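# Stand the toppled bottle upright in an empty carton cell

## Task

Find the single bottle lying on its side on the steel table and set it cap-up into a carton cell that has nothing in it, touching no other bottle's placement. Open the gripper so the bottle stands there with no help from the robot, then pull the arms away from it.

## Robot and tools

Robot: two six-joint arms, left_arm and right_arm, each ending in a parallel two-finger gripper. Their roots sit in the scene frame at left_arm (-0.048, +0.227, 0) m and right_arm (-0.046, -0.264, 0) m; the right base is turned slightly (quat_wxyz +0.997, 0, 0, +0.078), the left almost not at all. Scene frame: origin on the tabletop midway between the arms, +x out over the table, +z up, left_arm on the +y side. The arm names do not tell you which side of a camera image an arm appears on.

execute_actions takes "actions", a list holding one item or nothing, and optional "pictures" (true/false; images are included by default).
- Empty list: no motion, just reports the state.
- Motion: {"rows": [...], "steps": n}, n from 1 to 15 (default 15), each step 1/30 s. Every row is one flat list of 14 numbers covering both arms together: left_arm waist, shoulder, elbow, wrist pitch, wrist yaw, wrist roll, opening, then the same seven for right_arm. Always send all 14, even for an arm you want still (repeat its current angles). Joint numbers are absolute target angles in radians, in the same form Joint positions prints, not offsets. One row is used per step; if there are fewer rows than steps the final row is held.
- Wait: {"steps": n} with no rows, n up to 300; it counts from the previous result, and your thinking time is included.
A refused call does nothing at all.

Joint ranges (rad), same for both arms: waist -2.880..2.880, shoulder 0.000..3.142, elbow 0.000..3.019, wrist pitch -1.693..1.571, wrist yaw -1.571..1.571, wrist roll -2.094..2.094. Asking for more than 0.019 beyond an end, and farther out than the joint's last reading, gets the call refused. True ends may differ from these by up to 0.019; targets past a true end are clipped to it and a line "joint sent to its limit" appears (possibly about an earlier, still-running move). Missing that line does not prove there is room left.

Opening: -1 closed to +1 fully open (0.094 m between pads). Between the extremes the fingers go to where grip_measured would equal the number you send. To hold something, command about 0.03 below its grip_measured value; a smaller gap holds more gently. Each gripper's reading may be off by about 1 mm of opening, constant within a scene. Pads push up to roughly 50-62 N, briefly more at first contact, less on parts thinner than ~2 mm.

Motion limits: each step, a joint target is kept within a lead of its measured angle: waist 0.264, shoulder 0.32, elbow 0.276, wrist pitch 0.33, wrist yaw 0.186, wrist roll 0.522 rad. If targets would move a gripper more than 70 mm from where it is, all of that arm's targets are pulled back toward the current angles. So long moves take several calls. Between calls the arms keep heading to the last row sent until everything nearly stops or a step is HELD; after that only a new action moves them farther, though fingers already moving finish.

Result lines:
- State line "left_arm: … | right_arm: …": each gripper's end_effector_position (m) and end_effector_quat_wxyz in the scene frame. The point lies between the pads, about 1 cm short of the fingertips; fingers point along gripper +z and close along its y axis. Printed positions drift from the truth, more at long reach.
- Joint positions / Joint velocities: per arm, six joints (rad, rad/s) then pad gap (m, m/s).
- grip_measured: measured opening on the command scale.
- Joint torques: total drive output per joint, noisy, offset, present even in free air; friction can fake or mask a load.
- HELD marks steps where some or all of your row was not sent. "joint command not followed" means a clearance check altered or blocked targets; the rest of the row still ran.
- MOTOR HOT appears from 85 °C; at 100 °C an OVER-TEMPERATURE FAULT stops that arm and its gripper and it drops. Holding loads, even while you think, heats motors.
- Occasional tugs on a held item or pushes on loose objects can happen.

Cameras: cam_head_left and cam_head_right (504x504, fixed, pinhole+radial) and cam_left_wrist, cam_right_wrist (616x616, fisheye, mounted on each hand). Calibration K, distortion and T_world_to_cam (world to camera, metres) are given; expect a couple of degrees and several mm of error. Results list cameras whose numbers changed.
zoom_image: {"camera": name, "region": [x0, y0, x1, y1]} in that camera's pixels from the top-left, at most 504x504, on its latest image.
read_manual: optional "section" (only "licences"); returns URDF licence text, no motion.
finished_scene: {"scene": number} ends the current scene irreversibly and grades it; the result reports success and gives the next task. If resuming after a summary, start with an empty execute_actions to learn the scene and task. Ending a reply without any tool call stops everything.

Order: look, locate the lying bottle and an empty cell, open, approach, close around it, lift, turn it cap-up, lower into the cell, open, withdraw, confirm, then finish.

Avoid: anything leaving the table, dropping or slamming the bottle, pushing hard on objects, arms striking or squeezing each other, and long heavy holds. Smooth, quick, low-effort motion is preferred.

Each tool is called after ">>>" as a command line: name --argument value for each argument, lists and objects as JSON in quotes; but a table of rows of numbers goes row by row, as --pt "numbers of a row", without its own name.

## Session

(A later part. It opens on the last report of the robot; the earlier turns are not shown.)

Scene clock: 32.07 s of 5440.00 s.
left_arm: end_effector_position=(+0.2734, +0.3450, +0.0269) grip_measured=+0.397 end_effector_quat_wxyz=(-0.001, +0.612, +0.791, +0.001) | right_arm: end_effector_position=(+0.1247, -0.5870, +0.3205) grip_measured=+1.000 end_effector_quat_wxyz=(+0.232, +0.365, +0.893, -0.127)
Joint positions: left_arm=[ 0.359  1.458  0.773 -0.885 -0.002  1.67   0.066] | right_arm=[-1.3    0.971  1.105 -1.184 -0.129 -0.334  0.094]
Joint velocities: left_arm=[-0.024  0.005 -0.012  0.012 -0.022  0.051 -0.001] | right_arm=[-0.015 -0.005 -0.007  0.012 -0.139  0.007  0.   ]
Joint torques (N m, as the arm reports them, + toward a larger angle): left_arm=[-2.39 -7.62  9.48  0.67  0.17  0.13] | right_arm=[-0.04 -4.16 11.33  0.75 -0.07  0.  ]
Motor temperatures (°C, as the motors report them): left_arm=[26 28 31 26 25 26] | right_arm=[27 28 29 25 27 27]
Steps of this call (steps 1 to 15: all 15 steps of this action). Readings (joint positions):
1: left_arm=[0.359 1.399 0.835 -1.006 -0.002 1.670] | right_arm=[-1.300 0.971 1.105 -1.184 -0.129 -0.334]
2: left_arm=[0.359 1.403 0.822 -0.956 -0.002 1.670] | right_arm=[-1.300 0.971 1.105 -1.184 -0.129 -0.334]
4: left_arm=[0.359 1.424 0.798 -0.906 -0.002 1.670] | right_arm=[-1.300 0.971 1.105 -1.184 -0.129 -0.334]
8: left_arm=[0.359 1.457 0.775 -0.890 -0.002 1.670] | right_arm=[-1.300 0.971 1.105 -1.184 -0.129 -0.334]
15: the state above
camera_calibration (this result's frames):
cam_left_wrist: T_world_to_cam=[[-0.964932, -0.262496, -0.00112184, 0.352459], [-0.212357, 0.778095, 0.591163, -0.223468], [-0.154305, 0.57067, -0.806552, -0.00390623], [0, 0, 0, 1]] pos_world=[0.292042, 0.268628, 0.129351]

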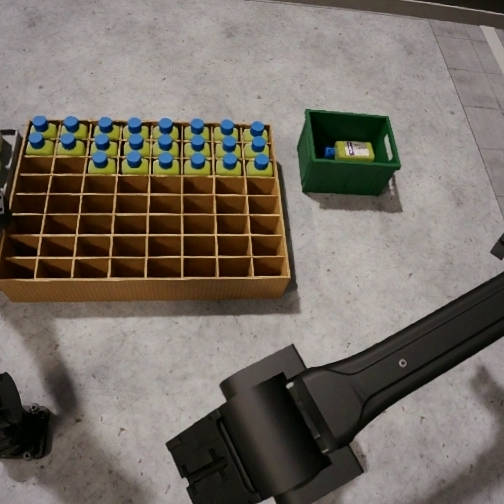

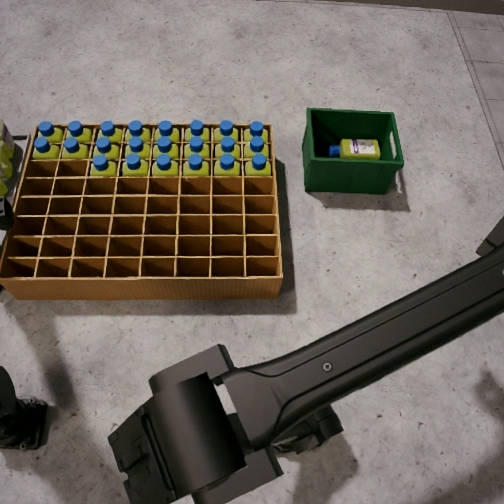

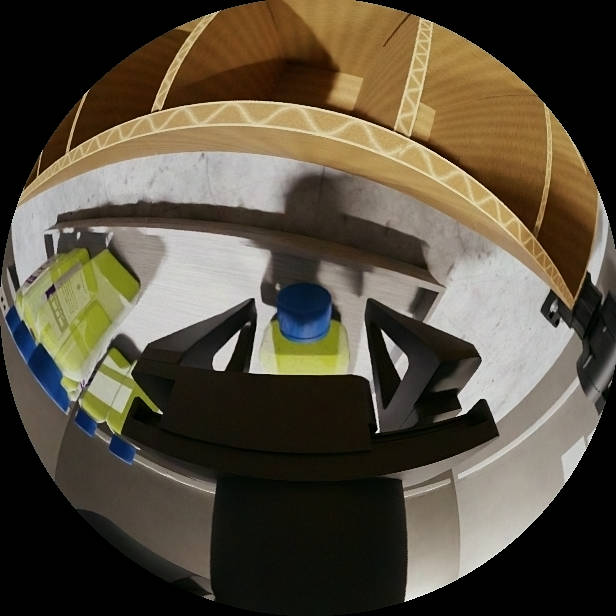

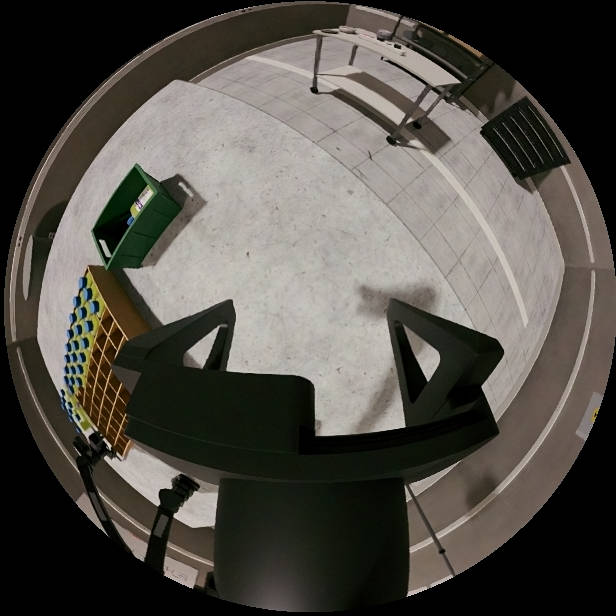

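>>> execute_actions --actions '[{"rows":[[0.359,1.45,0.785,-0.875,0,1.68,-0.55,-1.3,0.971,1.105,-1.184,-0.129,-0.334,1]]}]' --pictures false

>>> execute_actions --actions '[{"rows":[[0.359,1.39,0.89,-1.0,0,1.68,-0.55,-1.3,0.971,1.105,-1.184,-0.129,-0.334,1]]}]' --pictures false

>>> execute_actions --actions '[{"rows":[[0.359,1.3,1.05,-1.2,0,1.68,-0.55,-1.3,0.971,1.105,-1.184,-0.129,-0.334,1]]}]' --pictures false

>>> execute_actions --actions '[{"rows":[[0.359,1.2,1.2,-1.3,0,1.2,-0.55,-1.3,0.971,1.105,-1.184,-0.129,-0.334,1]]}]'

Scene clock: 35.30 s of 5440.00 s.
left_arm: end_effector_position=(+0.2741, +0.3450, +0.0270) grip_measured=-0.415 end_effector_quat_wxyz=(+0.001, +0.613, +0.790, +0.002) | right_arm: end_effector_position=(+0.1247, -0.5870, +0.3205) grip_measured=+1.000 end_effector_quat_wxyz=(+0.232, +0.365, +0.893, -0.127)
Joint positions: left_arm=[ 0.359  1.458  0.773 -0.882 -0.001  1.672  0.027] | right_arm=[-1.3    0.971  1.105 -1.184 -0.129 -0.334  0.094]
Joint velocities: left_arm=[-0.005 -0.005 -0.027  0.002  0.037 -0.022 -0.   ] | right_arm=[-0.005 -0.015 -0.002 -0.007 -0.066 -0.022  0.   ]
Joint torques (N m, as the arm reports them, + toward a larger angle): left_arm=[-2.38 -7.35  9.46  0.67  0.11  0.11] | right_arm=[ 0.53 -4.62 11.28  0.85 -0.11 -0.01]
Motor temperatures (°C, as the motors report them): left_arm=[26 28 31 26 25 26] | right_arm=[27 28 29 25 27 27]
Steps of this call (steps 1 to 15: the robot went on to your last target; steps 16 to 82: nothing new was sent; steps 83 to 97: all 15 steps of this action). Readings (joint positions):
83: left_arm=[0.359 1.458 0.773 -0.885 -0.002 1.670] | right_arm=[-1.300 0.971 1.105 -1.184 -0.129 -0.334]
84: left_arm=[0.359 1.458 0.773 -0.883 -0.002 1.670] | right_arm=[-1.300 0.971 1.105 -1.184 -0.129 -0.334]
86: left_arm=[0.359 1.458 0.773 -0.882 -0.001 1.672] | right_arm=[-1.300 0.971 1.105 -1.184 -0.129 -0.334]
90: left_arm=[0.359 1.458 0.773 -0.882 -0.001 1.672] | right_arm=[-1.300 0.971 1.105 -1.184 -0.129 -0.334]
97: the state above

Scene clock: 35.80 s of 5440.00 s.
left_arm: end_effector_position=(+0.2887, +0.3502, +0.0732) grip_measured=-0.415 end_effector_quat_wxyz=(+0.010, +0.613, +0.790, +0.016) | right_arm: end_effector_position=(+0.1247, -0.5870, +0.3205) grip_measured=+1.000 end_effector_quat_wxyz=(+0.232, +0.365, +0.893, -0.127)
Joint positions: left_arm=[ 0.359  1.393  0.854 -0.993 -0.     1.673  0.027] | right_arm=[-1.3    0.971  1.105 -1.184 -0.129 -0.334  0.094]
Joint velocities: left_arm=[-0.015 -0.005  0.002 -0.007 -0.007  0.081 -0.001] | right_arm=[-0.024 -0.015 -0.007 -0.007  0.037 -0.066  0.   ]
Joint torques (N m, as the arm reports them, + toward a larger angle): left_arm=[-2.31 -6.91 12.68  0.25  0.09  0.1 ] | right_arm=[ 0.26 -4.48 11.21  0.73 -0.06 -0.04]
Motor temperatures (°C, as the motors report them): left_arm=[26 28 31 26 25 26] | right_arm=[27 28 29 25 27 27]
Steps of this call (steps 1 to 15: all 15 steps of this action). Readings (joint positions):
1: left_arm=[0.359 1.455 0.782 -0.906 -0.001 1.673] | right_arm=[-1.300 0.971 1.105 -1.184 -0.129 -0.334]
2: left_arm=[0.359 1.451 0.794 -0.942 -0.000 1.673] | right_arm=[-1.300 0.971 1.105 -1.184 -0.129 -0.334]
4: left_arm=[0.359 1.431 0.817 -0.978 -0.000 1.673] | right_arm=[-1.300 0.971 1.105 -1.184 -0.129 -0.334]
8: left_arm=[0.359 1.397 0.849 -0.989 -0.000 1.673] | right_arm=[-1.300 0.971 1.105 -1.184 -0.129 -0.334]
15: the state above

Scene clock: 36.30 s of 5440.00 s.
left_arm: end_effector_position=(+0.3049, +0.3561, +0.1635) grip_measured=-0.415 end_effector_quat_wxyz=(+0.026, +0.613, +0.788, +0.042) | right_arm: end_effector_position=(+0.1247, -0.5870, +0.3205) grip_measured=+1.000 end_effector_quat_wxyz=(+0.232, +0.365, +0.893, -0.127)
Joint positions: left_arm=[ 0.359  1.297  1.018 -1.193 -0.     1.673  0.027] | right_arm=[-1.3    0.971  1.105 -1.184 -0.129 -0.334  0.094]
Joint velocities: left_arm=[ 0.015  0.063 -0.007 -0.022 -0.051 -0.007  0.001] | right_arm=[-0.015  0.005  0.007 -0.002  0.051  0.037  0.   ]
Joint torques (N m, as the arm reports them, + toward a larger angle): left_arm=[-2.37 -6.15 13.39  0.43  0.08  0.09] | right_arm=[ 0.15 -4.56 11.31  0.64 -0.01  0.03]
Motor temperatures (°C, as the motors report them): left_arm=[26 28 31 26 25 26] | right_arm=[27 28 29 25 27 27]
Steps of this call (steps 1 to 15: all 15 steps of this action). Readings (joint positions):
1: left_arm=[0.359 1.392 0.863 -1.021 -0.000 1.673] | right_arm=[-1.300 0.971 1.105 -1.184 -0.129 -0.334]
2: left_arm=[0.359 1.390 0.878 -1.067 -0.000 1.673] | right_arm=[-1.300 0.971 1.105 -1.184 -0.129 -0.334]
4: left_arm=[0.359 1.372 0.913 -1.132 -0.000 1.673] | right_arm=[-1.300 0.971 1.105 -1.184 -0.129 -0.334]
8: left_arm=[0.359 1.322 0.989 -1.184 -0.000 1.673] | right_arm=[-1.300 0.971 1.105 -1.184 -0.129 -0.334]
15: the state above

Scene clock: 36.80 s of 5440.00 s.
left_arm: end_effector_position=(+0.3150, +0.3598, +0.2567) grip_measured=-0.415 end_effector_quat_wxyz=(+0.086, +0.424, +0.897, +0.087) | right_arm: end_effector_position=(+0.1247, -0.5870, +0.3205) grip_measured=+1.000 end_effector_quat_wxyz=(+0.232, +0.365, +0.893, -0.127)
Joint positions: left_arm=[ 0.359  1.194  1.161 -1.293 -0.     1.234  0.027] | right_arm=[-1.3    0.971  1.105 -1.184 -0.129 -0.334  0.094]
Joint velocities: left_arm=[-0.005  0.054 -0.022 -0.051  0.11  -0.256 -0.001] | right_arm=[-0.005 -0.005  0.002  0.002  0.051 -0.022  0.   ]
Joint torques (N m, as the arm reports them, + toward a larger angle): left_arm=[-2.18 -5.19 14.73  0.71  0.08 -0.03] | right_arm=[-0.2  -4.52 11.25  1.   -0.03 -0.03]
Motor temperatures (°C, as the motors report them): left_arm=[26 28 31 26 25 26] | right_arm=[27 28 29 25 27 27]
Steps of this call (steps 1 to 15: all 15 steps of this action). Readings (joint positions):
1: left_arm=[0.359 1.296 1.024 -1.206 -0.000 1.626] | right_arm=[-1.300 0.971 1.105 -1.184 -0.129 -0.334]
2: left_arm=[0.359 1.294 1.034 -1.228 -0.000 1.570] | right_arm=[-1.300 0.971 1.105 -1.184 -0.129 -0.334]
4: left_arm=[0.359 1.278 1.059 -1.261 -0.000 1.474] | right_arm=[-1.300 0.971 1.105 -1.184 -0.129 -0.334]
8: left_arm=[0.359 1.229 1.126 -1.288 -0.000 1.326] | right_arm=[-1.300 0.971 1.105 -1.184 -0.129 -0.334]
15: the state above
camera_calibration (this result's frames):
cam_left_wrist: T_world_to_cam=[[-0.737583, -0.635473, -0.228353, 0.51764], [-0.647914, 0.570765, 0.504414, -0.127968], [-0.190206, 0.52, -0.832719, 0.215645], [0, 0, 0, 1]] pos_world=[0.339907, 0.289851, 0.362325]

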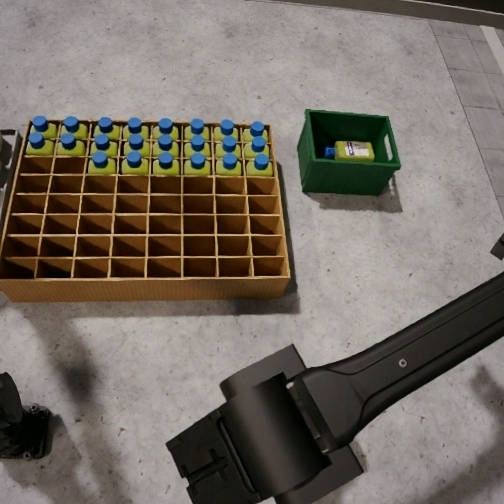

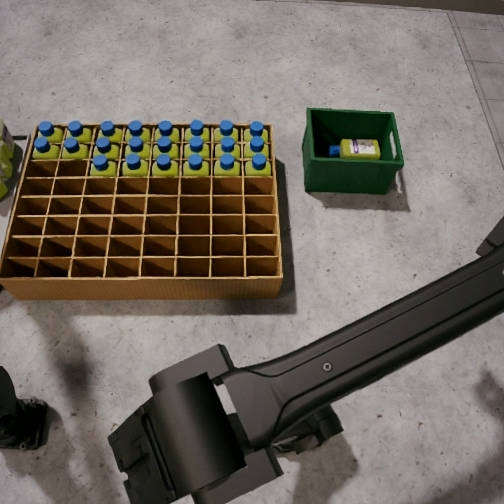

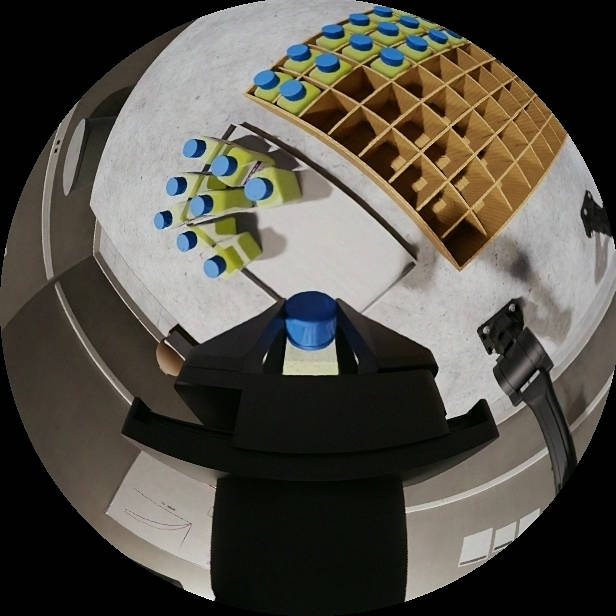

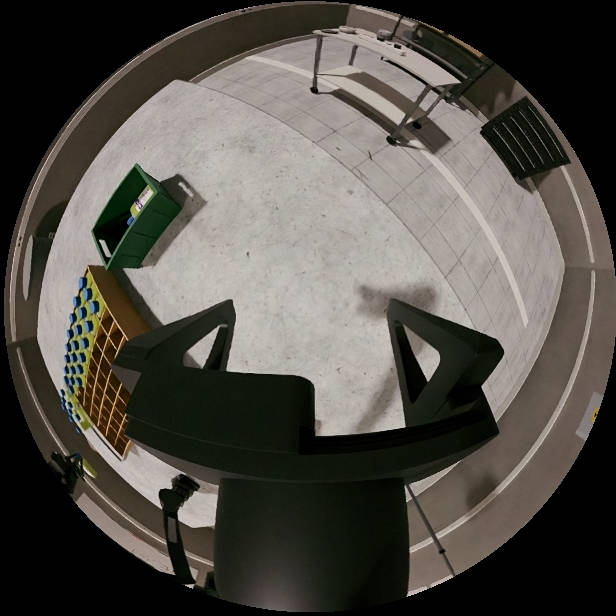

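>>> execute_actions --actions '[{"rows":[[0,1.2,1.0,0.2,-0.5,0,-0.55,-1.5,1.6,1.7,-1.184,-0.129,-0.334,1]]}]' --pictures false

>>> execute_actions --actions '[{"steps":30}]' --pictures false

>>> execute_actions --actions '[{"rows":[[-1.246,1.365,0.57,0.84,-1.254,0,-0.55,-1.5,1.6,1.7,-1.184,-0.129,-0.334,1]]}]' --pictures false

>>> execute_actions --actions '[{"steps":60}]'

Scene clock: 41.50 s of 5440.00 s.
left_arm: end_effector_position=(+0.4997, +0.2898, +0.3467) grip_measured=-0.415 end_effector_quat_wxyz=(+0.572, -0.073, +0.784, +0.229) | right_arm: end_effector_position=(+0.1101, -0.8339, +0.3108) grip_measured=+1.000 end_effector_quat_wxyz=(+0.198, +0.456, +0.859, -0.124)
Joint positions: left_arm=[-0.024  1.233  0.962 -0.004 -0.49   0.156  0.027] | right_arm=[-1.497  1.603  1.665 -1.18  -0.132 -0.334  0.094]
Joint velocities: left_arm=[ 0.161 -0.005 -0.007  2.244 -0.007 -0.872 -0.   ] | right_arm=[-0.034  0.386  0.012 -0.002 -0.051  0.007  0.   ]
Joint torques (N m, as the arm reports them, + toward a larger angle): left_arm=[-1.42 -8.99 15.03  1.9  -0.43  0.  ] | right_arm=[  0.24 -15.81  14.51   0.67   0.07  -0.06]
Motor temperatures (°C, as the motors report them): left_arm=[26 28 32 26 25 26] | right_arm=[27 28 29 25 27 27]
Steps of this call (steps 1 to 30: the robot went on to your last target; steps 31 to 90: nothing new was sent; then 1.20 s passed at rest; steps 91 to 105: all 15 steps of this action). Readings (joint positions):
91: left_arm=[0.342 1.198 1.142 -1.248 -0.066 1.149] | right_arm=[-1.307 0.984 1.117 -1.188 -0.131 -0.334]
92: left_arm=[0.309 1.189 1.109 -1.166 -0.150 1.079] | right_arm=[-1.326 1.010 1.145 -1.191 -0.132 -0.334]
94: left_arm=[0.205 1.189 1.043 -1.012 -0.301 0.935] | right_arm=[-1.376 1.093 1.227 -1.191 -0.132 -0.334]
98: left_arm=[0.000 1.221 0.966 -0.622 -0.479 0.553] | right_arm=[-1.455 1.301 1.419 -1.191 -0.132 -0.334]
105: the state above

Scene clock: 42.50 s of 5440.00 s.
left_arm: end_effector_position=(+0.4988, +0.3015, +0.3995) grip_measured=-0.415 end_effector_quat_wxyz=(+0.661, -0.159, +0.711, +0.180) | right_arm: end_effector_position=(+0.1102, -0.8358, +0.3058) grip_measured=+1.000 end_effector_quat_wxyz=(+0.195, +0.457, +0.859, -0.121)
Joint positions: left_arm=[-0.005  1.208  0.962  0.175 -0.497  0.012  0.027] | right_arm=[-1.497  1.613  1.666 -1.18  -0.131 -0.334  0.094]
Joint velocities: left_arm=[-0.005  0.015  0.017 -0.002 -0.066 -0.022  0.   ] | right_arm=[-0.005  0.005 -0.007 -0.022 -0.051 -0.095  0.   ]
Joint torques (N m, as the arm reports them, + toward a larger angle): left_arm=[-2.01 -7.08 15.5   2.66 -0.21 -0.05] | right_arm=[ -0.16 -15.38  14.34   0.41   0.03  -0.01]
Motor temperatures (°C, as the motors report them): left_arm=[26 28 32 26 25 26] | right_arm=[27 28 29 25 27 27]
Steps of this call (steps 1 to 30: the robot went on to your last target). Readings (joint positions):
1: left_arm=[-0.019 1.232 0.962 0.065 -0.491 0.127] | right_arm=[-1.497 1.615 1.665 -1.180 -0.131 -0.334]
2: left_arm=[-0.014 1.229 0.962 0.113 -0.493 0.103] | right_arm=[-1.497 1.622 1.665 -1.180 -0.131 -0.334]
4: left_arm=[-0.007 1.218 0.962 0.159 -0.496 0.069] | right_arm=[-1.497 1.623 1.665 -1.180 -0.131 -0.334]
8: left_arm=[-0.005 1.208 0.962 0.175 -0.497 0.035] | right_arm=[-1.497 1.614 1.666 -1.180 -0.131 -0.334]
30: the state above
All arms were judged still, so your last target was given up. Only a new action makes them travel on or press farther. Fingers that are still opening or closing keep moving.

Scene clock: 43.00 s of 5440.00 s.
left_arm: end_effector_position=(+0.3736, +0.1110, +0.2073) grip_measured=-0.415 end_effector_quat_wxyz=(+0.651, -0.162, +0.704, +0.235) | right_arm: end_effector_position=(+0.1102, -0.8358, +0.3058) grip_measured=+1.000 end_effector_quat_wxyz=(+0.195, +0.457, +0.859, -0.121)
Joint positions: left_arm=[-0.636  1.406  0.539  0.745 -1.214  0.006  0.027] | right_arm=[-1.497  1.613  1.666 -1.18  -0.131 -0.334  0.094]
Joint velocities: left_arm=[-1.871 -0.005 -0.042  0.369 -0.418  0.066 -0.   ] | right_arm=[ 0.005 -0.024 -0.007  0.017  0.022 -0.007  0.   ]
Joint torques (N m, as the arm reports them, + toward a larger angle): left_arm=[-1.79 -7.99 10.64  2.47 -0.26  0.  ] | right_arm=[ -0.44 -15.    14.49   0.67   0.07  -0.02]
Motor temperatures (°C, as the motors report them): left_arm=[26 28 32 26 25 26] | right_arm=[27 28 30 25 27 27]
Steps of this call (steps 1 to 15: all 15 steps of this action). Readings (joint positions):
1: left_arm=[-0.013 1.213 0.949 0.201 -0.529 0.012] | right_arm=[-1.497 1.613 1.666 -1.180 -0.131 -0.334]
2: left_arm=[-0.027 1.215 0.926 0.245 -0.569 0.012] | right_arm=[-1.497 1.613 1.666 -1.180 -0.131 -0.334]
4: left_arm=[-0.072 1.229 0.861 0.322 -0.645 0.011] | right_arm=[-1.497 1.613 1.666 -1.180 -0.131 -0.334]
8: left_arm=[-0.212 1.298 0.697 0.496 -0.826 0.009] | right_arm=[-1.497 1.613 1.666 -1.180 -0.131 -0.334]
15: the state above

Scene clock: 45.00 s of 5440.00 s.
left_arm: end_effector_position=(+0.2298, -0.1028, +0.2264) grip_measured=-0.415 end_effector_quat_wxyz=(+0.704, +0.013, +0.710, +0.008) | right_arm: end_effector_position=(+0.1102, -0.8358, +0.3058) grip_measured=+1.000 end_effector_quat_wxyz=(+0.195, +0.457, +0.859, -0.121)
Joint positions: left_arm=[-1.249  1.382  0.538  0.819 -1.251  0.006  0.027] | right_arm=[-1.497  1.613  1.666 -1.18  -0.131 -0.334  0.094]
Joint velocities: left_arm=[ 0.015 -0.005 -0.007 -0.002 -0.022  0.022  0.001] | right_arm=[ 0.015 -0.005  0.007  0.002  0.037  0.125  0.   ]
Joint torques (N m, as the arm reports them, + toward a larger angle): left_arm=[-2.17 -7.12 11.49  2.19 -0.19  0.  ] | right_arm=[ -0.7  -15.17  14.39   0.52   0.04  -0.02]
Motor temperatures (°C, as the motors report them): left_arm=[26 28 32 26 25 26] | right_arm=[27 29 30 25 27 27]
Steps of this call (steps 1 to 45: the robot went on to your last target; steps 46 to 60: nothing new was sent). Readings (joint positions):
1: left_arm=[-0.700 1.406 0.538 0.757 -1.225 0.006] | right_arm=[-1.497 1.613 1.666 -1.180 -0.131 -0.334]
2: left_arm=[-0.763 1.406 0.539 0.769 -1.231 0.006] | right_arm=[-1.497 1.613 1.666 -1.180 -0.131 -0.334]
4: left_arm=[-0.888 1.403 0.538 0.785 -1.238 0.006] | right_arm=[-1.497 1.613 1.666 -1.180 -0.131 -0.334]
8: left_arm=[-1.139 1.400 0.538 0.803 -1.244 0.006] | right_arm=[-1.497 1.613 1.666 -1.180 -0.131 -0.334]
60: the state above
All arms were judged still, so your last target was given up. Only a new action makes them travel on or press farther. Fingers that are still opening or closing keep moving.
camera_calibration (this result's frames):
cam_left_wrist: T_world_to_cam=[[-0.00585406, -0.999849, -0.0163377, -0.099744], [-0.595501, 0.0166108, -0.803183, 0.323211], [0.803333, 0.00502727, -0.595509, 0.0798702], [0, 0, 0, 1]] pos_world=[0.127726, -0.105499, 0.305531]
cam_right_wrist: T_world_to_cam=[[-0.835227, -0.549468, 0.0219261, -0.375944], [-0.539154, 0.826091, 0.16397, 0.702277], [-0.108209, 0.125131, -0.986222, 0.538299], [0, 0, 0, 1]] pos_world=[0.122885, -0.854072, 0.423973]

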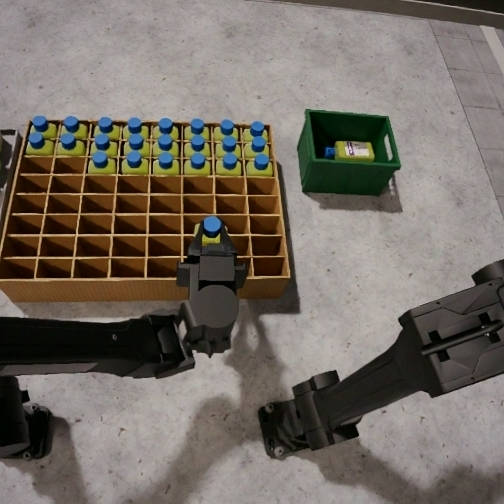

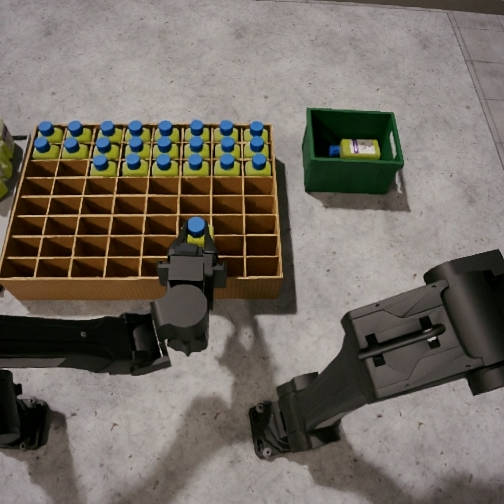

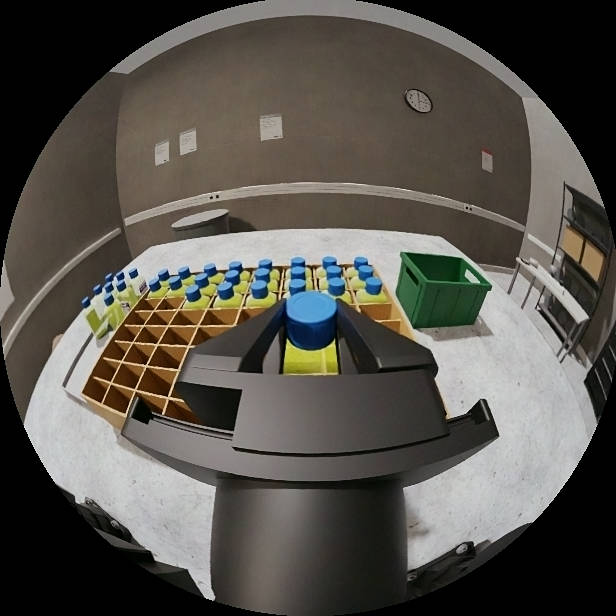

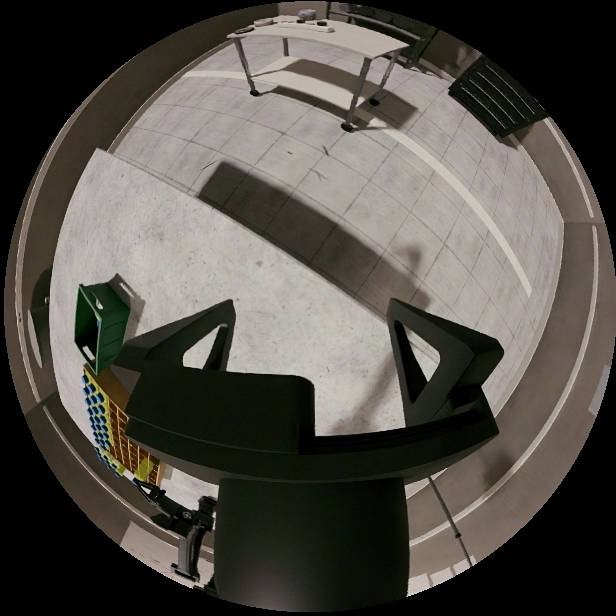

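>>> execute_actions --actions '[{"rows":[[-1.232,1.43,0.495,0.985,-1.27,0,-0.55,-1.5,1.6,1.7,-1.184,-0.129,-0.334,1]]}]' --pictures false

>>> execute_actions --actions '[{"steps":15}]'

Scene clock: 47.77 s of 5440.00 s.
left_arm: end_effector_position=(+0.2283, -0.0853, +0.2012) grip_measured=-0.415 end_effector_quat_wxyz=(+0.707, -0.005, +0.707, +0.008) | right_arm: end_effector_position=(+0.1102, -0.8358, +0.3058) grip_measured=+1.000 end_effector_quat_wxyz=(+0.195, +0.457, +0.859, -0.121)
Joint positions: left_arm=[-1.241  1.441  0.478  0.963 -1.267  0.006  0.027] | right_arm=[-1.497  1.613  1.666 -1.18  -0.131 -0.334  0.094]
Joint velocities: left_arm=[-0.015  0.005  0.007 -0.002 -0.007  0.11  -0.   ] | right_arm=[-0.015  0.005 -0.002  0.012 -0.007 -0.022  0.   ]
Joint torques (N m, as the arm reports them, + toward a larger angle): left_arm=[-1.73 -6.62  9.24  2.15 -0.16  0.  ] | right_arm=[  0.14 -15.32  14.41   0.42   0.05   0.02]
Motor temperatures (°C, as the motors report them): left_arm=[26 28 32 26 25 26] | right_arm=[27 29 30 25 27 27]
Steps of this call (steps 1 to 68: nothing new was sent; steps 69 to 83: all 15 steps of this action). Readings (joint positions):
69: left_arm=[-1.249 1.388 0.532 0.852 -1.256 0.006] | right_arm=[-1.497 1.613 1.666 -1.180 -0.131 -0.334]
70: left_arm=[-1.248 1.397 0.522 0.900 -1.261 0.006] | right_arm=[-1.497 1.613 1.666 -1.180 -0.131 -0.334]
72: left_arm=[-1.245 1.416 0.499 0.945 -1.265 0.006] | right_arm=[-1.497 1.613 1.666 -1.180 -0.131 -0.334]
76: left_arm=[-1.241 1.440 0.478 0.957 -1.267 0.006] | right_arm=[-1.497 1.613 1.666 -1.180 -0.131 -0.334]
83: the state above

Scene clock: 48.27 s of 5440.00 s.
left_arm: end_effector_position=(+0.2283, -0.0853, +0.2012) grip_measured=-0.415 end_effector_quat_wxyz=(+0.707, -0.005, +0.707, +0.008) | right_arm: end_effector_position=(+0.1102, -0.8358, +0.3058) grip_measured=+1.000 end_effector_quat_wxyz=(+0.195, +0.457, +0.859, -0.121)
Joint positions: left_arm=[-1.241  1.441  0.478  0.963 -1.267  0.006  0.027] | right_arm=[-1.497  1.613  1.666 -1.18  -0.131 -0.334  0.094]
Joint velocities: left_arm=[-0.005 -0.005 -0.002  0.017 -0.022  0.081  0.   ] | right_arm=[-0.024 -0.005 -0.007 -0.002 -0.051 -0.007  0.   ]
Joint torques (N m, as the arm reports them, + toward a larger angle): left_arm=[-1.7  -6.55  9.2   2.22 -0.16  0.  ] | right_arm=[ -0.3  -15.48  14.37   0.48   0.05  -0.03]
Motor temperatures (°C, as the motors report them): left_arm=[26 28 32 26 25 26] | right_arm=[27 29 30 25 27 27]
Steps of this call (steps 1 to 15: the robot went on to your last target). Readings (joint positions):
1: left_arm=[-1.241 1.441 0.478 0.963 -1.267 0.006] | right_arm=[-1.497 1.613 1.666 -1.180 -0.131 -0.334]
2: left_arm=[-1.241 1.441 0.478 0.963 -1.267 0.006] | right_arm=[-1.497 1.613 1.666 -1.180 -0.131 -0.334]
4: left_arm=[-1.241 1.441 0.478 0.963 -1.267 0.006] | right_arm=[-1.497 1.613 1.666 -1.180 -0.131 -0.334]
8: left_arm=[-1.241 1.441 0.478 0.963 -1.267 0.006] | right_arm=[-1.497 1.613 1.666 -1.180 -0.131 -0.334]
15: the state above
All arms were judged still, so your last target was given up. Only a new action makes them travel on or press farther. Fingers that are still opening or closing keep moving.
camera_calibration (this result's frames):
cam_left_wrist: T_world_to_cam=[[0.0189732, -0.999789, 0.00792532, -0.0931854], [-0.588889, -0.0175807, -0.808022, 0.29833], [0.807991, 0.0106636, -0.589098, 0.0641484], [0, 0, 0, 1]] pos_world=[0.12562, -0.0886049, 0.279586]
cam_right_wrist: T_world_to_cam=[[-0.835227, -0.549468, 0.0219261, -0.375944], [-0.539154, 0.826091, 0.16397, 0.702277], [-0.108209, 0.125131, -0.986222, 0.538299], [0, 0, 0, 1]] pos_world=[0.122885, -0.854072, 0.423973]

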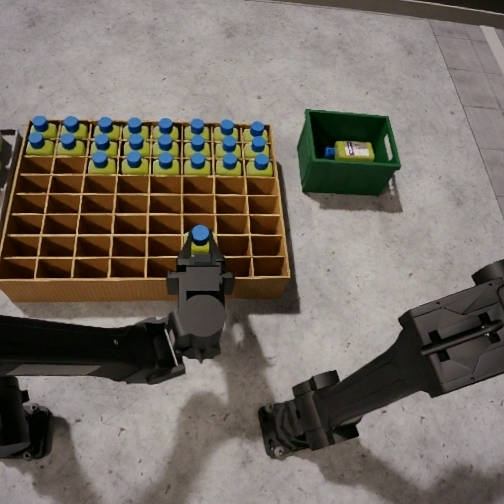

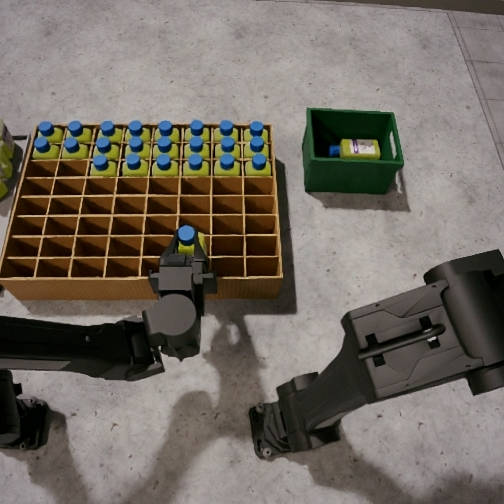

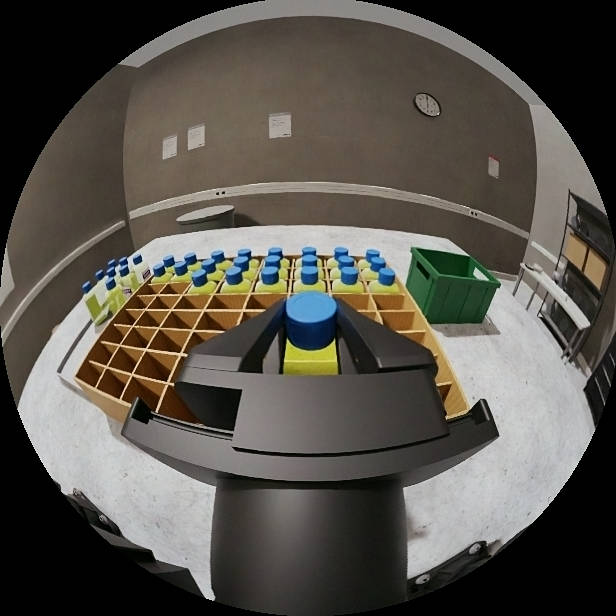

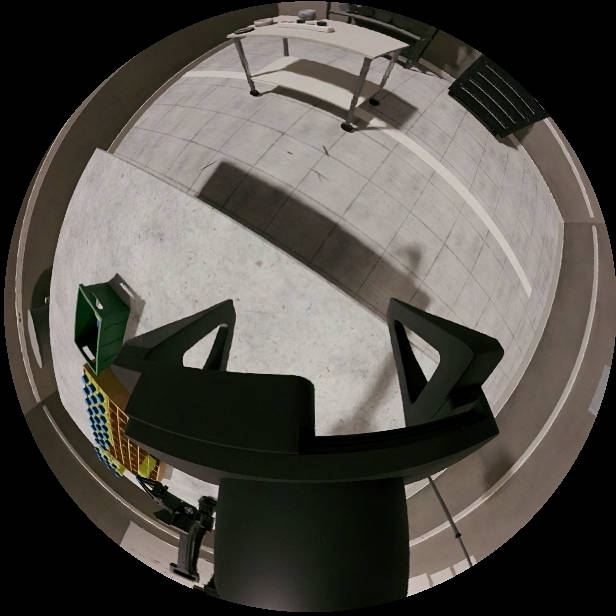

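>>> execute_actions --actions '[{"rows":[[-1.232,1.47,0.485,1.02,-1.27,0,-0.55,-1.5,1.6,1.7,-1.184,-0.129,-0.334,1],[-1.232,1.49,0.485,1.04,-1.27,0,-0.55,-1.5,1.6,1.7,-1.184,-0.129,-0.334,1],[-1.232,1.51,0.485,1.06,-1.27,0,-0.55,-1.5,1.6,1.7,-1.184,-0.129,-0.334,1],[-1.232,1.53,0.48,1.08,-1.27,0,-0.55,-1.5,1.6,1.7,-1.184,-0.129,-0.334,1],[-1.232,1.55,0.48,1.1,-1.27,0,-0.55,-1.5,1.6,1.7,-1.184,-0.129,-0.334,1],[-1.232,1.57,0.475,1.12,-1.27,0,-0.55,-1.5,1.6,1.7,-1.184,-0.129,-0.334,1],[-1.232,1.59,0.475,1.15,-1.27,0,-0.55,-1.5,1.6,1.7,-1.184,-0.129,-0.334,1]]}]'

Scene clock: 51.90 s of 5440.00 s.
left_arm: end_effector_position=(+0.2305, -0.0898, +0.1960) grip_measured=-0.416 end_effector_quat_wxyz=(+0.719, -0.037, +0.694, -0.017) | right_arm: end_effector_position=(+0.1102, -0.8358, +0.3058) grip_measured=+1.000 end_effector_quat_wxyz=(+0.195, +0.457, +0.859, -0.121)
Joint positions: left_arm=[-1.24   1.53   0.484  1.167 -1.276  0.04   0.027] | right_arm=[-1.497  1.613  1.666 -1.18  -0.131 -0.334  0.094]
Joint velocities: left_arm=[-0.005 -0.005 -0.012  0.002 -0.037 -0.022 -0.   ] | right_arm=[-0.024  0.015 -0.022  0.002 -0.051  0.007  0.   ]
Joint torques (N m, as the arm reports them, + toward a larger angle): left_arm=[-1.69 -1.58  5.98  0.76  0.31 -0.31] | right_arm=[ -0.66 -16.02  14.6    0.5    0.02  -0.01]
Motor temperatures (°C, as the motors report them): left_arm=[26 28 31 26 25 26] | right_arm=[27 29 31 25 27 27]
Steps of this call (steps 1 to 90: nothing new was sent; then 0.13 s passed at rest; steps 91 to 105: all 15 steps of this action). Readings (joint positions):
91: left_arm=[-1.241 1.444 0.478 0.971 -1.267 0.006] | right_arm=[-1.497 1.613 1.666 -1.180 -0.131 -0.334]
92: left_arm=[-1.241 1.451 0.478 0.988 -1.267 0.006] | right_arm=[-1.497 1.613 1.666 -1.180 -0.131 -0.334]
94: left_arm=[-1.241 1.478 0.479 1.034 -1.270 0.009] | right_arm=[-1.497 1.613 1.666 -1.180 -0.131 -0.334]
98: left_arm=[-1.240 1.519 0.482 1.137 -1.275 0.025] | right_arm=[-1.497 1.613 1.666 -1.180 -0.131 -0.334]
105: the state above
camera_calibration (this result's frames):
cam_left_wrist: T_world_to_cam=[[0.0272811, -0.995606, 0.0895738, -0.115179], [-0.558109, -0.0895108, -0.824925, 0.285095], [0.829319, -0.0274871, -0.558099, 0.0448484], [0, 0, 0, 1]] pos_world=[0.125063, -0.0879211, 0.270529]
cam_right_wrist: T_world_to_cam=[[-0.835227, -0.549468, 0.0219261, -0.375944], [-0.539154, 0.826091, 0.16397, 0.702277], [-0.108209, 0.125131, -0.986222, 0.538299], [0, 0, 0, 1]] pos_world=[0.122885, -0.854072, 0.423973]

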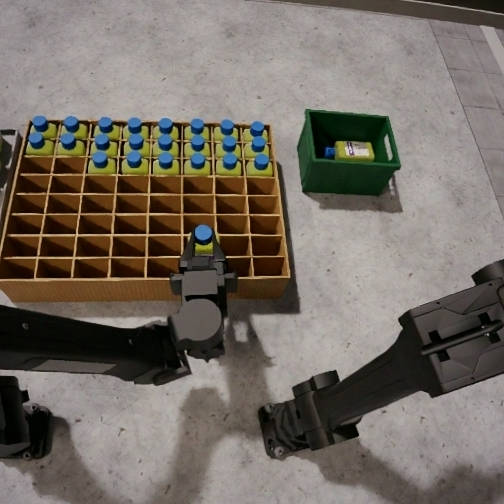

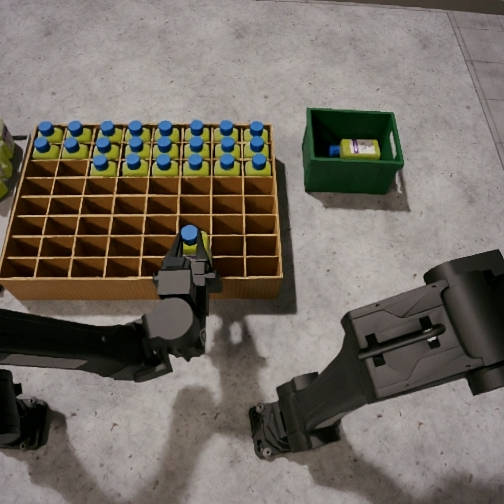

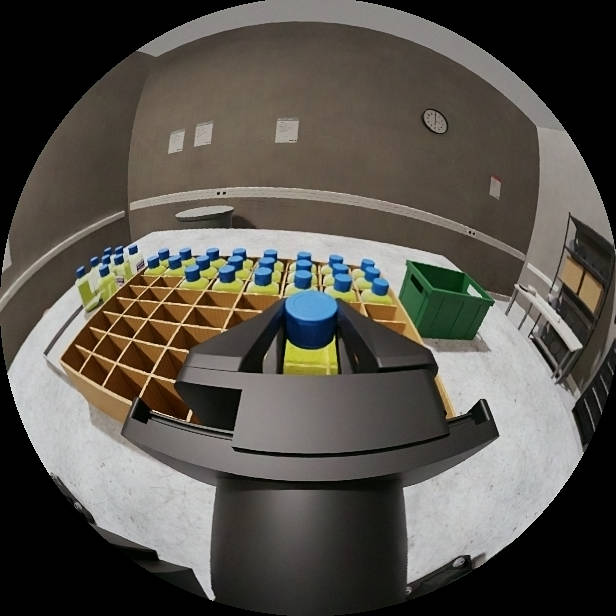

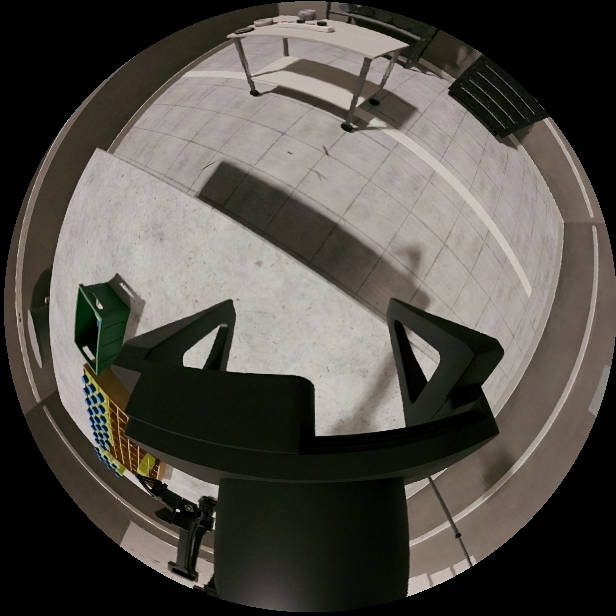

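>>> execute_actions --actions '[{"rows":[[-1.232,1.43,0.495,0.985,-1.27,0,-0.55,-0.65,1.25,0.92,-1.2,0,-2.0,1]]}]' --pictures false

>>> execute_actions --actions '[{"steps":50}]'

Scene clock: 54.63 s of 5440.00 s.
left_arm: end_effector_position=(+0.2290, -0.0855, +0.2098) grip_measured=-0.415 end_effector_quat_wxyz=(+0.711, -0.017, +0.703, -0.000) | right_arm: end_effector_position=(+0.2205, -0.5564, +0.1933) grip_measured=+1.000 end_effector_quat_wxyz=(+0.063, -0.067, +0.993, -0.072)
Joint positions: left_arm=[-1.24   1.431  0.484  0.987 -1.27   0.014  0.027] | right_arm=[-0.991  1.27   1.065 -1.174 -0.01  -0.968  0.094]
Joint velocities: left_arm=[-0.005  0.015 -0.002 -0.022  0.007  0.037  0.001] | right_arm=[ 1.431 -0.083 -1.013  0.002  0.037 -1.516  0.   ]
Joint torques (N m, as the arm reports them, + toward a larger angle): left_arm=[-1.91 -5.77  8.71  1.34  0.01 -0.05] | right_arm=[ 1.32 -8.02 10.53 -0.24  0.08 -0.1 ]
Motor temperatures (°C, as the motors report them): left_arm=[26 28 31 26 25 26] | right_arm=[27 30 31 25 27 27]
Steps of this call (steps 1 to 15: the robot went on to your last target; steps 16 to 67: nothing new was sent; steps 68 to 82: all 15 steps of this action). Readings (joint positions):
68: left_arm=[-1.240 1.516 0.486 1.134 -1.274 0.040] | right_arm=[-1.491 1.603 1.650 -1.175 -0.105 -0.365]
69: left_arm=[-1.240 1.490 0.487 1.079 -1.270 0.035] | right_arm=[-1.482 1.581 1.615 -1.173 -0.080 -0.402]
71: left_arm=[-1.240 1.450 0.484 1.019 -1.270 0.028] | right_arm=[-1.442 1.524 1.529 -1.174 -0.048 -0.478]
75: left_arm=[-1.240 1.430 0.484 0.993 -1.270 0.019] | right_arm=[-1.308 1.395 1.354 -1.174 -0.019 -0.647]
82: the state above

Scene clock: 56.30 s of 5440.00 s.
left_arm: end_effector_position=(+0.2290, -0.0855, +0.2098) grip_measured=-0.415 end_effector_quat_wxyz=(+0.711, -0.017, +0.703, -0.001) | right_arm: end_effector_position=(+0.2524, -0.4232, +0.1342) grip_measured=+1.000 end_effector_quat_wxyz=(+0.006, -0.682, +0.731, -0.012)
Joint positions: left_arm=[-1.24   1.431  0.484  0.987 -1.27   0.013  0.027] | right_arm=[-0.646  1.266  0.912 -1.19  -0.003 -1.991  0.094]
Joint velocities: left_arm=[ 0.005 -0.005  0.002 -0.012 -0.007  0.022 -0.   ] | right_arm=[-0.005 -0.005  0.002 -0.002 -0.066  0.007  0.   ]
Joint torques (N m, as the arm reports them, + toward a larger angle): left_arm=[-1.75 -5.76  8.67  1.33  0.02 -0.05] | right_arm=[-0.51 -8.12 10.51 -0.47  0.07 -0.13]
Motor temperatures (°C, as the motors report them): left_arm=[26 28 31 26 25 26] | right_arm=[27 30 31 25 27 27]
Steps of this call (steps 1 to 45: the robot went on to your last target; steps 46 to 50: nothing new was sent). Readings (joint positions):
1: left_arm=[-1.240 1.431 0.484 0.987 -1.270 0.014] | right_arm=[-0.939 1.269 1.031 -1.175 -0.008 -1.027]
2: left_arm=[-1.240 1.431 0.484 0.987 -1.270 0.014] | right_arm=[-0.882 1.269 1.000 -1.175 -0.007 -1.091]
4: left_arm=[-1.240 1.431 0.484 0.987 -1.270 0.013] | right_arm=[-0.758 1.269 0.949 -1.179 -0.005 -1.264]
8: left_arm=[-1.240 1.431 0.484 0.987 -1.270 0.013] | right_arm=[-0.606 1.269 0.912 -1.190 -0.005 -1.650]
50: the state above
All arms were judged still, so your last target was given up. Only a new action makes them travel on or press farther. Fingers that are still opening or closing keep moving.
camera_calibration (this result's frames):
cam_left_wrist: T_world_to_cam=[[0.0229225, -0.998993, 0.0385678, -0.10075], [-0.578721, -0.0447165, -0.814299, 0.302324], [0.815203, -0.00365428, -0.579163, 0.0636673], [0, 0, 0, 1]] pos_world=[0.125369, -0.0868972, 0.286942]
cam_right_wrist: T_world_to_cam=[[0.996774, -0.0773498, 0.0214338, -0.289271], [-0.0749797, -0.802033, 0.592555, -0.397466], [-0.0286434, -0.592251, -0.805245, -0.0151436], [0, 0, 0, 1]] pos_world=[0.258102, -0.350124, 0.229526]

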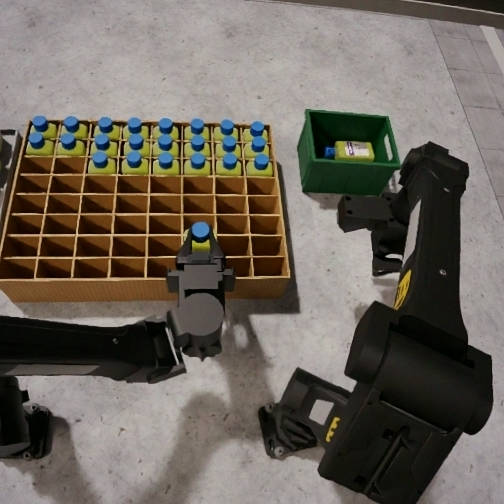

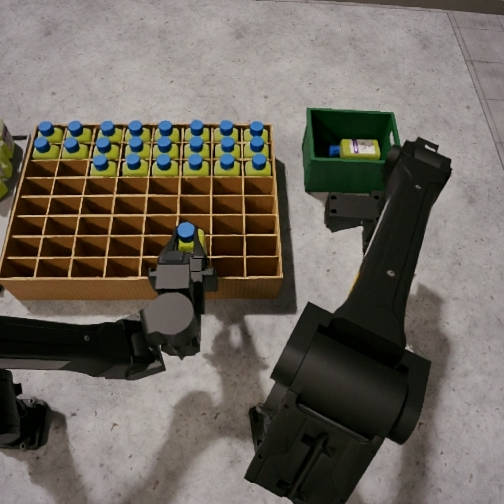

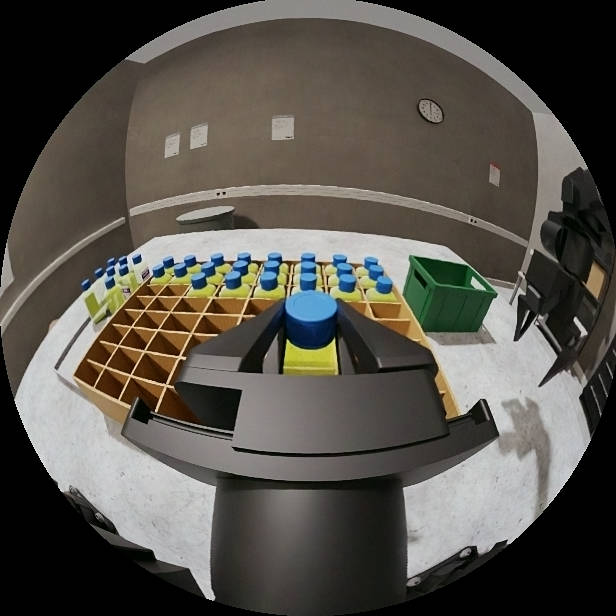

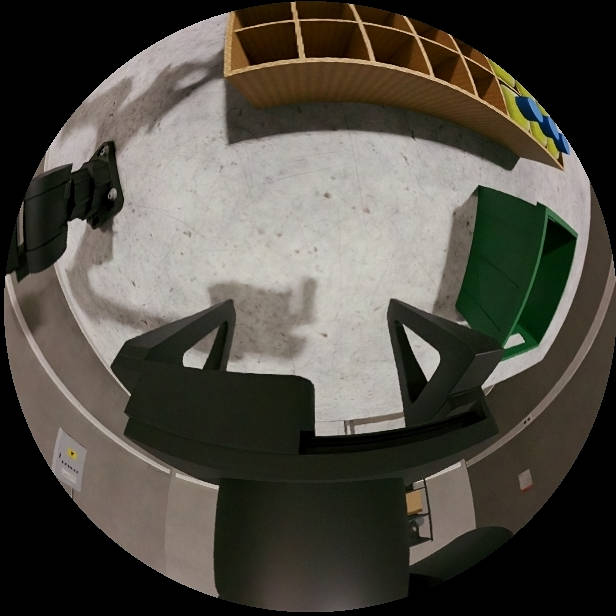

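Tilt the hand toward +y.

>>> execute_actions --actions '[{"rows":[[-1.232,1.43,0.495,0.985,-1.27,0,-0.55,-0.75,1.25,0.92,-1.4,-1.0,-1.8,1]]}]'

Scene clock: 57.83 s of 5440.00 s.
left_arm: end_effector_position=(+0.2290, -0.0855, +0.2098) grip_measured=-0.415 end_effector_quat_wxyz=(+0.711, -0.017, +0.703, -0.001) | right_arm: end_effector_position=(+0.2850, -0.3159, +0.2163) grip_measured=+1.000 end_effector_quat_wxyz=(+0.419, -0.468, +0.741, +0.237)
Joint positions: left_arm=[-1.24   1.431  0.484  0.987 -1.27   0.013  0.027] | right_arm=[-0.755  1.261  0.912 -1.388 -0.997 -1.816  0.094]
Joint velocities: left_arm=[-0.005 -0.005  0.002  0.002 -0.066 -0.066  0.001] | right_arm=[-0.024 -0.005 -0.002 -0.007 -0.037  0.051  0.   ]
Joint torques (N m, as the arm reports them, + toward a larger angle): left_arm=[-1.76 -5.73  8.67  1.33  0.01 -0.05] | right_arm=[ 0.68 -7.46 10.27 -0.8  -0.66  0.07]
Motor temperatures (°C, as the motors report them): left_arm=[26 28 31 26 25 26] | right_arm=[27 29 31 25 27 27]
Steps of this call (steps 1 to 31: nothing new was sent; steps 32 to 46: all 15 steps of this action). Readings (joint positions):
32: left_arm=[-1.240 1.431 0.484 0.987 -1.270 0.013] | right_arm=[-0.657 1.266 0.914 -1.226 -0.098 -1.961]
33: left_arm=[-1.240 1.431 0.484 0.987 -1.270 0.013] | right_arm=[-0.676 1.265 0.914 -1.284 -0.204 -1.930]
35: left_arm=[-1.240 1.431 0.484 0.987 -1.270 0.013] | right_arm=[-0.723 1.263 0.912 -1.358 -0.408 -1.887]
39: left_arm=[-1.240 1.431 0.484 0.987 -1.270 0.013] | right_arm=[-0.756 1.263 0.912 -1.385 -0.817 -1.841]
46: the state above
camera_calibration (this result's frames):
cam_left_wrist: T_world_to_cam=[[0.0229225, -0.998993, 0.0385678, -0.10075], [-0.578721, -0.0447165, -0.814299, 0.302324], [0.815203, -0.00365428, -0.579163, 0.0636673], [0, 0, 0, 1]] pos_world=[0.125369, -0.0868972, 0.286942]
cam_right_wrist: T_world_to_cam=[[0.892477, -0.449973, 0.0317583, -0.405453], [-0.407787, -0.834897, -0.369672, -0.0650067], [0.192857, 0.316973, -0.92862, 0.366312], [0, 0, 0, 1]] pos_world=[0.264703, -0.352828, 0.329009]

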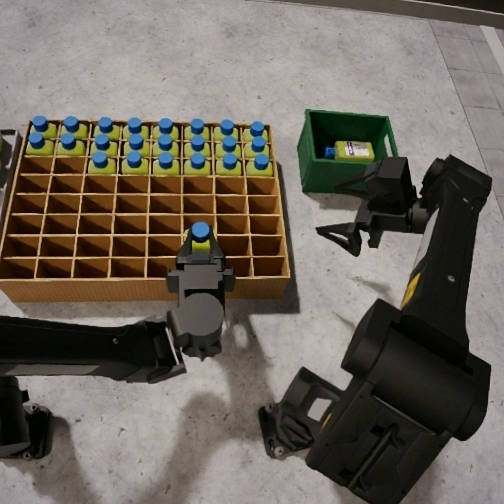

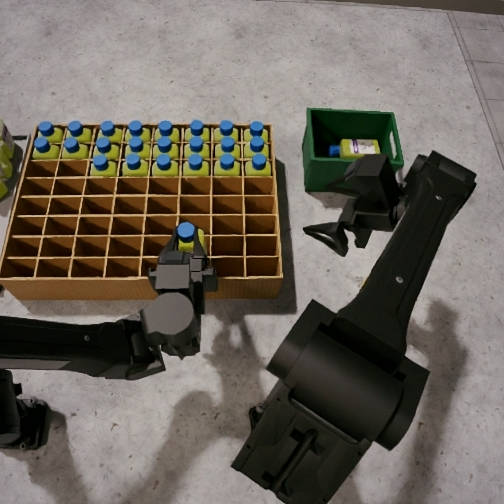

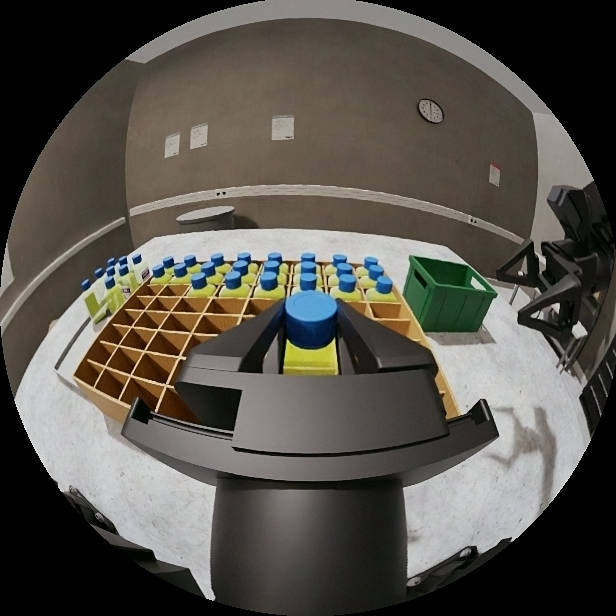

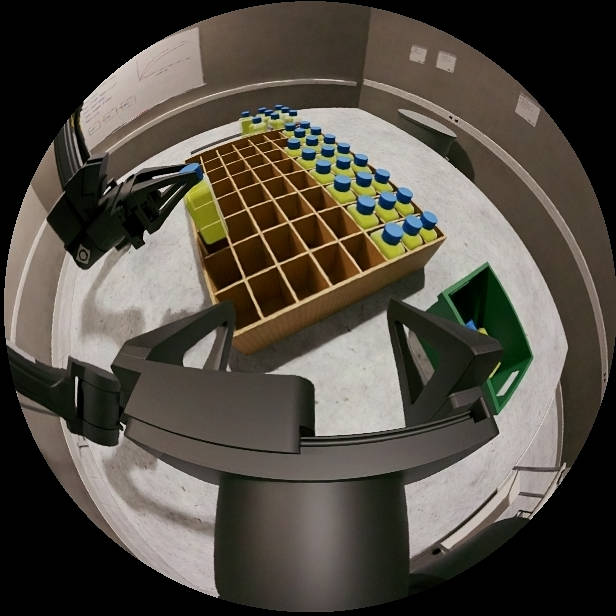

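>>> zoom_image --camera "cam_right_wrist" --region '[150,150,300,300]'

Region (150, 150, 300, 300) of cam_right_wrist's 616x616 image, scaled by 3.360, with more detail than that image has.

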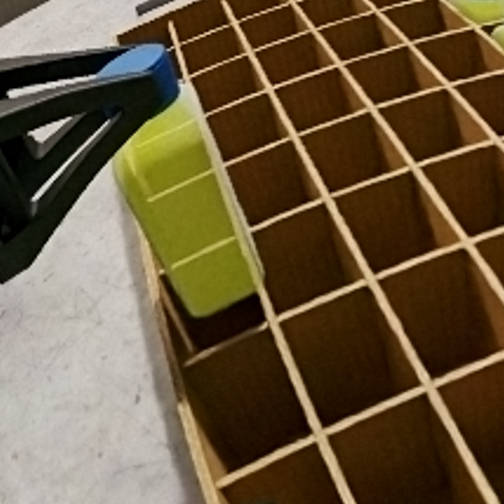

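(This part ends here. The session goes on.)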